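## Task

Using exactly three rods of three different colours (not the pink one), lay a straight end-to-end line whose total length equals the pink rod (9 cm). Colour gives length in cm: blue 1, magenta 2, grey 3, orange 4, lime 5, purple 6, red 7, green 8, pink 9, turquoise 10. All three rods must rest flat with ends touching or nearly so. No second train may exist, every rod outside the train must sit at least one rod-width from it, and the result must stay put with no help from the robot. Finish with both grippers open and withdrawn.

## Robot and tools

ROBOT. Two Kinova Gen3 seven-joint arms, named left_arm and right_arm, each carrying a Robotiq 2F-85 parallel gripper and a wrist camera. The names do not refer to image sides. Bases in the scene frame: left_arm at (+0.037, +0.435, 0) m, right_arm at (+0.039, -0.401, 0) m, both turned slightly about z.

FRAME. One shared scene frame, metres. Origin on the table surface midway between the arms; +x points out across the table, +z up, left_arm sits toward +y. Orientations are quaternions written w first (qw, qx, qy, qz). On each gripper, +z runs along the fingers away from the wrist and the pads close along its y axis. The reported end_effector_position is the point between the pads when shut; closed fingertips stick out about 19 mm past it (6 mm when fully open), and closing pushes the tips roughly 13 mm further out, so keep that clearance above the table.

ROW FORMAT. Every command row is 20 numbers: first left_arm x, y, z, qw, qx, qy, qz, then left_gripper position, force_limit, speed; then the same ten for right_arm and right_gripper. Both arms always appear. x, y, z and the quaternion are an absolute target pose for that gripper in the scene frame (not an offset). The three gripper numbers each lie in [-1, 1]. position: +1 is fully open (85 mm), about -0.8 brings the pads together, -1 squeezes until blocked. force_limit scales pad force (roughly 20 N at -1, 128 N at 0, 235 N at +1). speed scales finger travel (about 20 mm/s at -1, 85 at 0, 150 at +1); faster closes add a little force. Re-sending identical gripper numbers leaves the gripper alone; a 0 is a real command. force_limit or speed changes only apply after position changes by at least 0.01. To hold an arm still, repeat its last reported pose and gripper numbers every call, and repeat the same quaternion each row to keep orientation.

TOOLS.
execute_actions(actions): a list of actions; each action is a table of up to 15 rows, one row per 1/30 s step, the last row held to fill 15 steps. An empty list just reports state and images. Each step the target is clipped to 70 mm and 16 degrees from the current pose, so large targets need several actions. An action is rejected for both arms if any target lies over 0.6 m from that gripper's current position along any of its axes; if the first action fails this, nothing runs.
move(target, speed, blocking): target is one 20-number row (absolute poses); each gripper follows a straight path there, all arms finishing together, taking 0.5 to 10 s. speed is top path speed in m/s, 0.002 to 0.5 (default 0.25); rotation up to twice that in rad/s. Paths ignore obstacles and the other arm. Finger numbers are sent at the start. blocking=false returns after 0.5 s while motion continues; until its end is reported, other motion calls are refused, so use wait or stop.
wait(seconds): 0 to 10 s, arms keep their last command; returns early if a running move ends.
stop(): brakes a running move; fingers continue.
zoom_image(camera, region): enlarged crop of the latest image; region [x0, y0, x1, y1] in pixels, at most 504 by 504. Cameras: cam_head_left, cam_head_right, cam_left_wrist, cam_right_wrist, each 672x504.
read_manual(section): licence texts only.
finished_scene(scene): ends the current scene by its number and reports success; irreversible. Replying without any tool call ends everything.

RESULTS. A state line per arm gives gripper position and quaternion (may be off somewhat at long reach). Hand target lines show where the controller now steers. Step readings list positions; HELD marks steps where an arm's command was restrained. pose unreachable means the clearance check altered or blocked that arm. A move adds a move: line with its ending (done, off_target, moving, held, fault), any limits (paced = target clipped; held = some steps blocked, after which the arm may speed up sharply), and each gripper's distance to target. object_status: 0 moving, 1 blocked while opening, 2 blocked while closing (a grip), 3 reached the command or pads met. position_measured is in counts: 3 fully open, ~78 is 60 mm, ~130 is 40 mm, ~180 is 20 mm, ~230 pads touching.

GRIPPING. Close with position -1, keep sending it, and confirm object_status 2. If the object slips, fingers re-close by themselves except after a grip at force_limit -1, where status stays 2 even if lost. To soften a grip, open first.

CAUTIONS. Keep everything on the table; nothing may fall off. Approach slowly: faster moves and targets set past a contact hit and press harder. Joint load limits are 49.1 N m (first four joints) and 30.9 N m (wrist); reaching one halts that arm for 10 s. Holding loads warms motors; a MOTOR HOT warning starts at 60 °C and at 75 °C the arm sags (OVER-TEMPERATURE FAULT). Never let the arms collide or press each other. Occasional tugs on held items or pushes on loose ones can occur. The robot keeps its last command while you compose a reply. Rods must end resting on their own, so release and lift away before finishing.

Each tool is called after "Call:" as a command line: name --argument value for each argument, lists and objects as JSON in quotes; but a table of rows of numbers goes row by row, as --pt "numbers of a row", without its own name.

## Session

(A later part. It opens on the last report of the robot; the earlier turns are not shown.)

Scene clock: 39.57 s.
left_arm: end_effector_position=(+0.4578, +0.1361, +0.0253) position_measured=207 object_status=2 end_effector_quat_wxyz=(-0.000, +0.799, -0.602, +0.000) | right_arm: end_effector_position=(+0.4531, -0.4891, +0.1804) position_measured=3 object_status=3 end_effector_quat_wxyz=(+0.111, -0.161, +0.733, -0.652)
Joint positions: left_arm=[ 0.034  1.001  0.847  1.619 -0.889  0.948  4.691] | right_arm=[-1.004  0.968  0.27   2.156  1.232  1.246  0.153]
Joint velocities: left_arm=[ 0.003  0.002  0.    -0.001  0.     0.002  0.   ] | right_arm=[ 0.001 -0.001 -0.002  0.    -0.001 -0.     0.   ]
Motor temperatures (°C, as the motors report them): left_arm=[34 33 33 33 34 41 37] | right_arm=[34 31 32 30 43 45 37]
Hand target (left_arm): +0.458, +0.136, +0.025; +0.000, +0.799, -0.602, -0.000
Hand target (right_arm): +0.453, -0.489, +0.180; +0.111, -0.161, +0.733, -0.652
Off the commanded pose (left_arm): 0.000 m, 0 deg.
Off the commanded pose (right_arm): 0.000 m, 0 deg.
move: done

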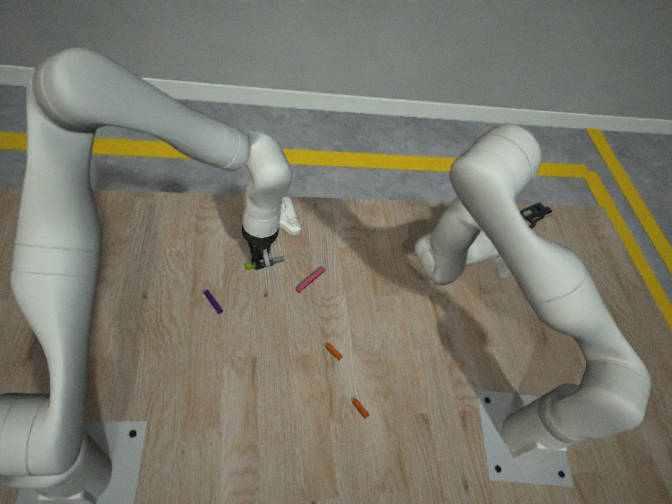

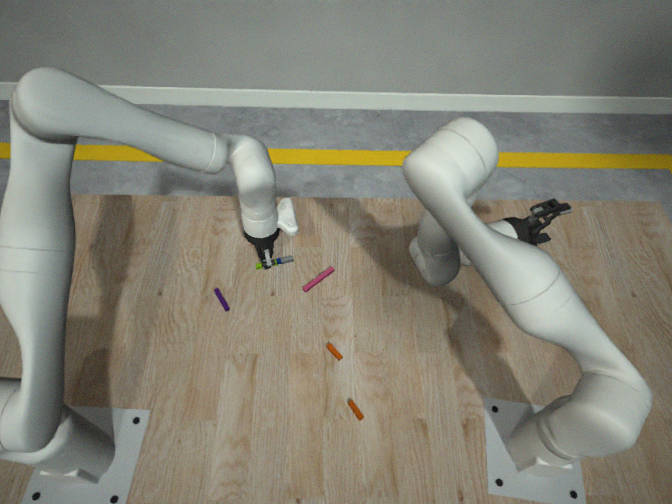

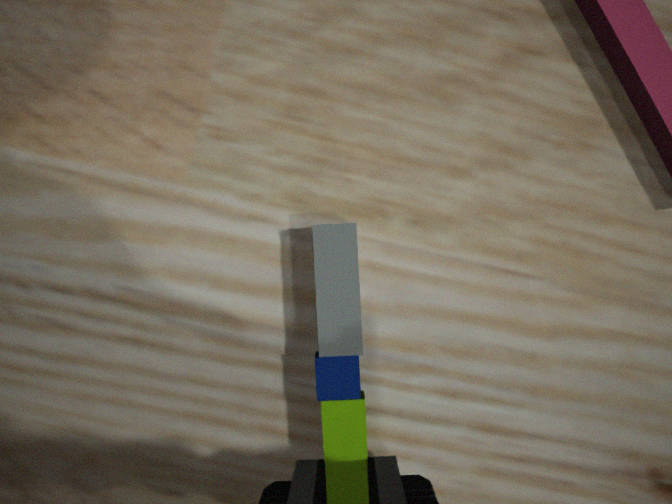

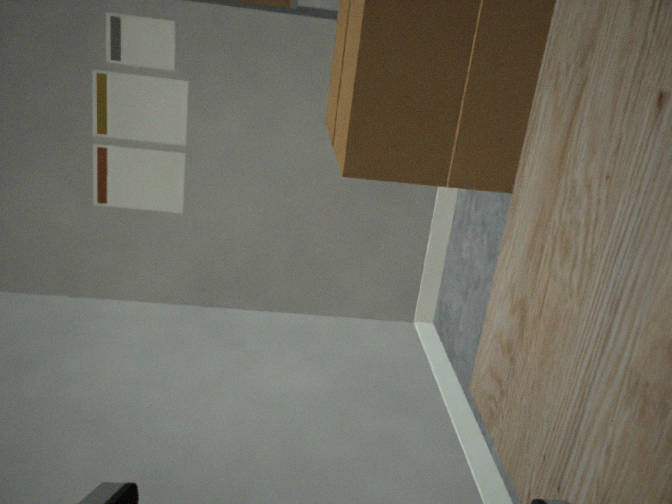

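Call:
execute_actions --actions '[[[0.4577,0.136,0.0248,0,0.7986,-0.6018,0,-1,-0.8,-0.5, 0.4531,-0.4891,0.1804,0.111,-0.161,0.733,-0.652,1,0,0],[0.4577,0.136,0.0244,0,0.7986,-0.6018,0,-1,-0.8,-0.5, 0.4531,-0.4891,0.1804,0.111,-0.161,0.733,-0.652,1,0,0],[0.4577,0.136,0.0244,0,0.7986,-0.6018,0,-1,-0.8,-0.5, 0.4531,-0.4891,0.1804,0.111,-0.161,0.733,-0.652,1,0,0],[0.4577,0.136,0.0244,0,0.7986,-0.6018,0,-1,-0.8,-0.5, 0.4531,-0.4891,0.1804,0.111,-0.161,0.733,-0.652,1,0,0],[0.4577,0.136,0.0244,0,0.7986,-0.6018,0,-0.45,-1,-0.6, 0.4531,-0.4891,0.1804,0.111,-0.161,0.733,-0.652,1,0,0]],[[0.4586,0.133,0.025,0,0.7986,-0.6018,0,-0.45,-1,-0.6, 0.4531,-0.4891,0.1804,0.111,-0.161,0.733,-0.652,1,0,0],[0.4594,0.130,0.025,0,0.7986,-0.6018,0,-0.45,-1,-0.6, 0.4531,-0.4891,0.1804,0.111,-0.161,0.733,-0.652,1,0,0],[0.4603,0.127,0.025,0,0.7986,-0.6018,0,-0.45,-1,-0.6, 0.4531,-0.4891,0.1804,0.111,-0.161,0.733,-0.652,1,0,0],[0.4611,0.124,0.025,0,0.7986,-0.6018,0,-0.45,-1,-0.6, 0.4531,-0.4891,0.1804,0.111,-0.161,0.733,-0.652,1,0,0],[0.462,0.121,0.025,0,0.7986,-0.6018,0,-0.45,-1,-0.6, 0.4531,-0.4891,0.1804,0.111,-0.161,0.733,-0.652,1,0,0],[0.4629,0.118,0.025,0,0.7986,-0.6018,0,-0.45,-1,-0.6, 0.4531,-0.4891,0.1804,0.111,-0.161,0.733,-0.652,1,0,0],[0.4637,0.115,0.025,0,0.7986,-0.6018,0,-0.45,-1,-0.6, 0.4531,-0.4891,0.1804,0.111,-0.161,0.733,-0.652,1,0,0],[0.4646,0.112,0.025,0,0.7986,-0.6018,0,-0.45,-1,-0.6, 0.4531,-0.4891,0.1804,0.111,-0.161,0.733,-0.652,1,0,0],[0.4654,0.109,0.025,0,0.7986,-0.6018,0,-0.45,-1,-0.6, 0.4531,-0.4891,0.1804,0.111,-0.161,0.733,-0.652,1,0,0],[0.4663,0.1062,0.025,0,0.7986,-0.6018,0,-0.45,-1,-0.6, 0.4531,-0.4891,0.1804,0.111,-0.161,0.733,-0.652,1,0,0]],[[0.4663,0.1062,0.025,0,0.7986,-0.6018,0,-1,-1,-0.8, 0.4531,-0.4891,0.1804,0.111,-0.161,0.733,-0.652,1,0,0]],[[0.4663,0.1062,0.025,0,0.7986,-0.6018,0,-0.3,-1,-0.6, 0.4531,-0.4891,0.1804,0.111,-0.161,0.733,-0.652,1,0,0],[0.4663,0.1062,0.025,0,0.7986,-0.6018,0,-0.3,-1,-0.6, 0.4531,-0.4891,0.1804,0.111,-0.161,0.733,-0.652,1,0,0],[0.4663,0.1062,0.025,0,0.7986,-0.6018,0,-0.3,-1,-0.6, 0.4531,-0.4891,0.1804,0.111,-0.161,0.733,-0.652,1,0,0],[0.4663,0.1062,0.025,0,0.7986,-0.6018,0,-0.3,-1,-0.6, 0.4531,-0.4891,0.1804,0.111,-0.161,0.733,-0.652,1,0,0],[0.4663,0.1062,0.025,0,0.7986,-0.6018,0,-0.3,-1,-0.6, 0.4531,-0.4891,0.1804,0.111,-0.161,0.733,-0.652,1,0,0],[0.4663,0.1062,0.025,0,0.7986,-0.6018,0,-0.3,-1,-0.6, 0.4531,-0.4891,0.1804,0.111,-0.161,0.733,-0.652,1,0,0],[0.4663,0.1062,0.025,0,0.7986,-0.6018,0,-0.3,-1,-0.6, 0.4531,-0.4891,0.1804,0.111,-0.161,0.733,-0.652,1,0,0],[0.4663,0.1062,0.027,0,0.7986,-0.6018,0,-0.3,-1,-0.6, 0.4531,-0.4891,0.1804,0.111,-0.161,0.733,-0.652,1,0,0],[0.4663,0.1062,0.030,0,0.7986,-0.6018,0,-0.3,-1,-0.6, 0.4531,-0.4891,0.1804,0.111,-0.161,0.733,-0.652,1,0,0],[0.4663,0.1062,0.034,0,0.7986,-0.6018,0,-0.3,-1,-0.6, 0.4531,-0.4891,0.1804,0.111,-0.161,0.733,-0.652,1,0,0],[0.4663,0.1062,0.038,0,0.7986,-0.6018,0,-0.3,-1,-0.6, 0.4531,-0.4891,0.1804,0.111,-0.161,0.733,-0.652,1,0,0],[0.4663,0.1062,0.042,0,0.7986,-0.6018,0,-0.3,-1,-0.6, 0.4531,-0.4891,0.1804,0.111,-0.161,0.733,-0.652,1,0,0]]]'

Call:
move --target '[0.44,0.19,0.14,0,0.7986,-0.6018,0,-0.3,-1,-0.6, 0.4531,-0.4891,0.1804,0.111,-0.161,0.733,-0.652,1,0,0]' --speed 0.3

Scene clock: 44.87 s.
left_arm: end_effector_position=(+0.4659, +0.1055, +0.0417) position_measured=167 object_status=0 end_effector_quat_wxyz=(+0.001, +0.798, -0.602, +0.000) | right_arm: end_effector_position=(+0.4531, -0.4891, +0.1804) position_measured=3 object_status=3 end_effector_quat_wxyz=(+0.111, -0.161, +0.733, -0.652)
Joint positions: left_arm=[ 0.088  1.013  0.867  1.513 -0.856  1.026  4.669] | right_arm=[-1.004  0.968  0.27   2.156  1.232  1.246  0.153]
Joint velocities: left_arm=[ 0.002 -0.     0.011  0.001  0.011  0.015 -0.005] | right_arm=[ 0.     0.    -0.002  0.001  0.    -0.    -0.   ]
Motor temperatures (°C, as the motors report them): left_arm=[34 33 33 33 34 41 37] | right_arm=[34 31 32 30 43 45 37]
Hand target (left_arm): +0.466, +0.106, +0.042; +0.000, +0.799, -0.602, -0.000
Hand target (right_arm): +0.453, -0.489, +0.180; +0.111, -0.161, +0.733, -0.652
Off the commanded pose (left_arm): 0.001 m, 0 deg.
Off the commanded pose (right_arm): 0.000 m, 0 deg.
Step readings (end_effector_position; steps 1 to 15: 1st action; 16 to 30: 2nd action; 31 to 45: 3rd action; 46 to 60: 4th action):
0: left_arm (+0.4577, +0.1360, +0.0252) | right_arm (+0.4531, -0.4891, +0.1804)
1: left_arm (+0.4577, +0.1360, +0.0251) | right_arm (+0.4531, -0.4891, +0.1804)
2: left_arm (+0.4577, +0.1359, +0.0249) | right_arm (+0.4531, -0.4891, +0.1804)
4: left_arm (+0.4578, +0.1359, +0.0249) | right_arm (+0.4531, -0.4891, +0.1804)
8: left_arm (+0.4578, +0.1360, +0.0246) | right_arm (+0.4531, -0.4891, +0.1804)
15: left_arm (+0.4577, +0.1360, +0.0244) | right_arm (+0.4531, -0.4891, +0.1804)
16: left_arm (+0.4576, +0.1358, +0.0243) | right_arm (+0.4531, -0.4891, +0.1804)
17: left_arm (+0.4579, +0.1345, +0.0242) | right_arm (+0.4531, -0.4891, +0.1804)
19: left_arm (+0.4590, +0.1289, +0.0244) | right_arm (+0.4531, -0.4891, +0.1804)
23: left_arm (+0.4625, +0.1175, +0.0248) | right_arm (+0.4531, -0.4891, +0.1804)
30: left_arm (+0.4669, +0.1068, +0.0256) | right_arm (+0.4531, -0.4891, +0.1804)
31: left_arm (+0.4668, +0.1067, +0.0254) | right_arm (+0.4531, -0.4891, +0.1804)
32: left_arm (+0.4667, +0.1066, +0.0253) | right_arm (+0.4531, -0.4891, +0.1804)
34: left_arm (+0.4665, +0.1064, +0.0252) | right_arm (+0.4531, -0.4891, +0.1804)
38: left_arm (+0.4664, +0.1063, +0.0250) | right_arm (+0.4531, -0.4891, +0.1804)
45: left_arm (+0.4664, +0.1062, +0.0251) | right_arm (+0.4531, -0.4891, +0.1804)
46: left_arm (+0.4664, +0.1062, +0.0251) | right_arm (+0.4531, -0.4891, +0.1804)
47: left_arm (+0.4663, +0.1062, +0.0251) | right_arm (+0.4531, -0.4891, +0.1804)
49: left_arm (+0.4663, +0.1062, +0.0250) | right_arm (+0.4531, -0.4891, +0.1804)
53: left_arm (+0.4664, +0.1063, +0.0254) | right_arm (+0.4531, -0.4891, +0.1804)
60: end_effector_position above

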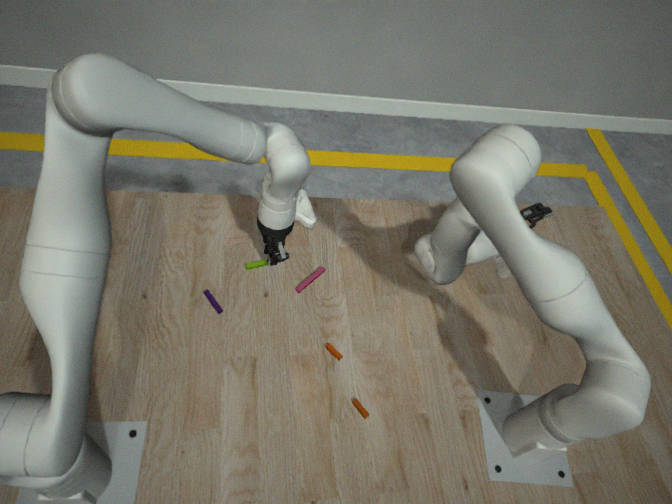

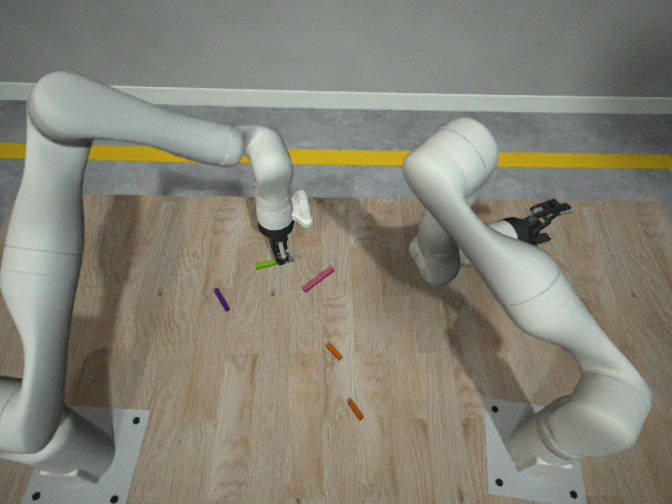

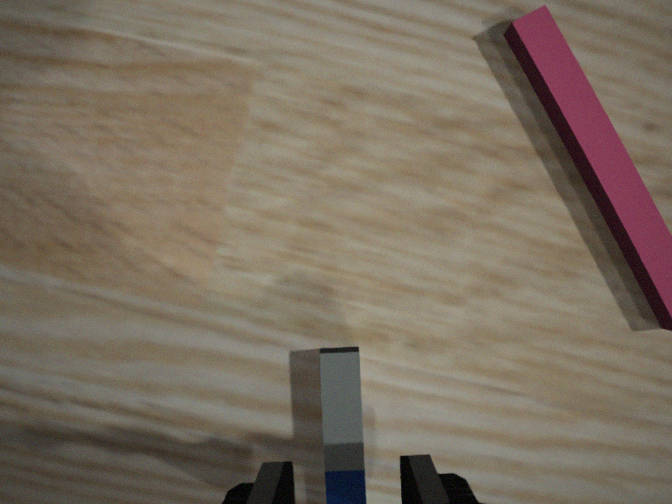

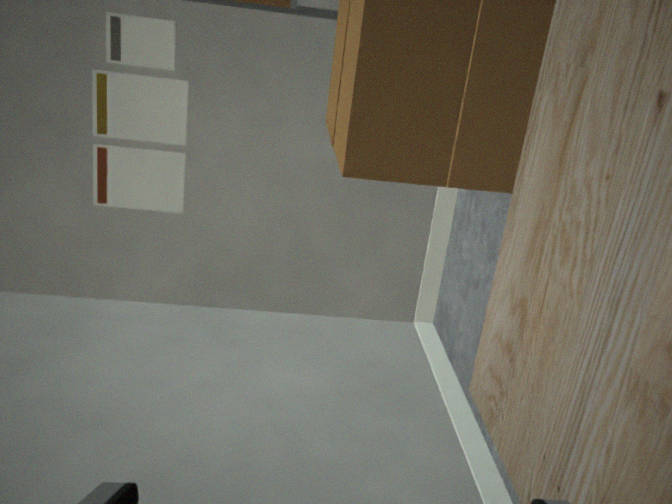

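Scene clock: 45.90 s.
left_arm: end_effector_position=(+0.4395, +0.1898, +0.1398) position_measured=167 object_status=3 end_effector_quat_wxyz=(-0.000, +0.798, -0.602, -0.000) | right_arm: end_effector_position=(+0.4531, -0.4891, +0.1804) position_measured=3 object_status=3 end_effector_quat_wxyz=(+0.111, -0.161, +0.733, -0.652)
Joint positions: left_arm=[-0.159  0.766  1.002  1.694 -0.717  1.094  4.553] | right_arm=[-1.004  0.968  0.27   2.156  1.232  1.246  0.153]
Joint velocities: left_arm=[-0.005 -0.002 -0.     0.    -0.001  0.    -0.   ] | right_arm=[-0.    -0.001  0.002  0.    -0.     0.    -0.   ]
Motor temperatures (°C, as the motors report them): left_arm=[34 33 33 33 34 41 37] | right_arm=[34 31 32 30 43 45 37]
Hand target (left_arm): +0.440, +0.190, +0.140; -0.000, +0.799, -0.602, -0.000
Hand target (right_arm): +0.453, -0.489, +0.180; +0.111, -0.161, +0.733, -0.652
Off the commanded pose (left_arm): 0.001 m, 0 deg.
Off the commanded pose (right_arm): 0.000 m, 0 deg.
move: done

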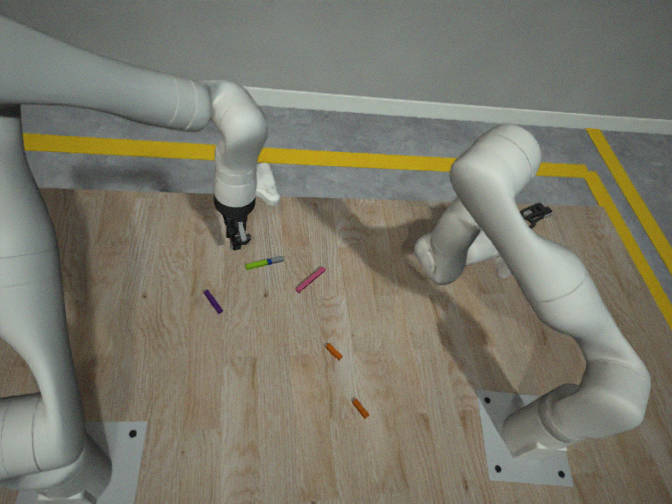

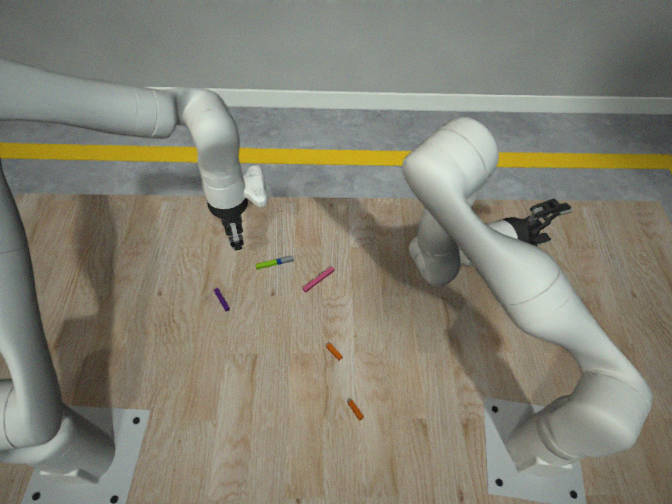

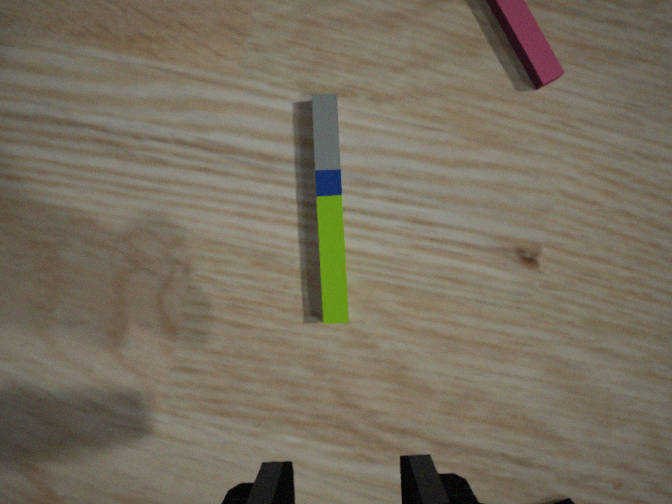

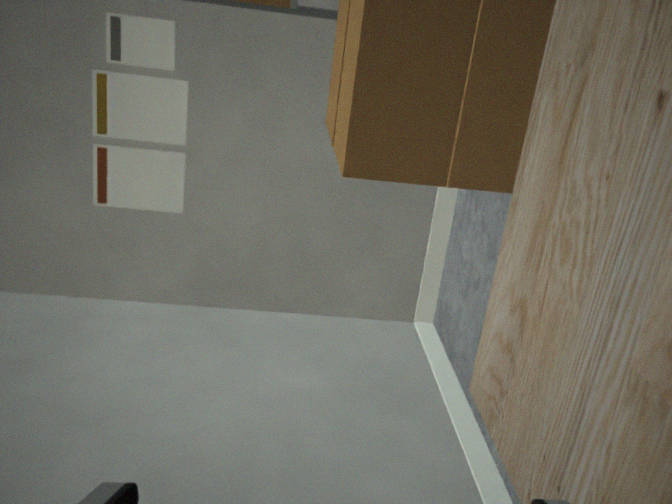

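The train (lime 5 + blue 1 + grey 3 = 9) is straight, its ends are touching, and the gripper is clear of it.

Call:
finished_scene --scene 1

The scene is finished: the task was done.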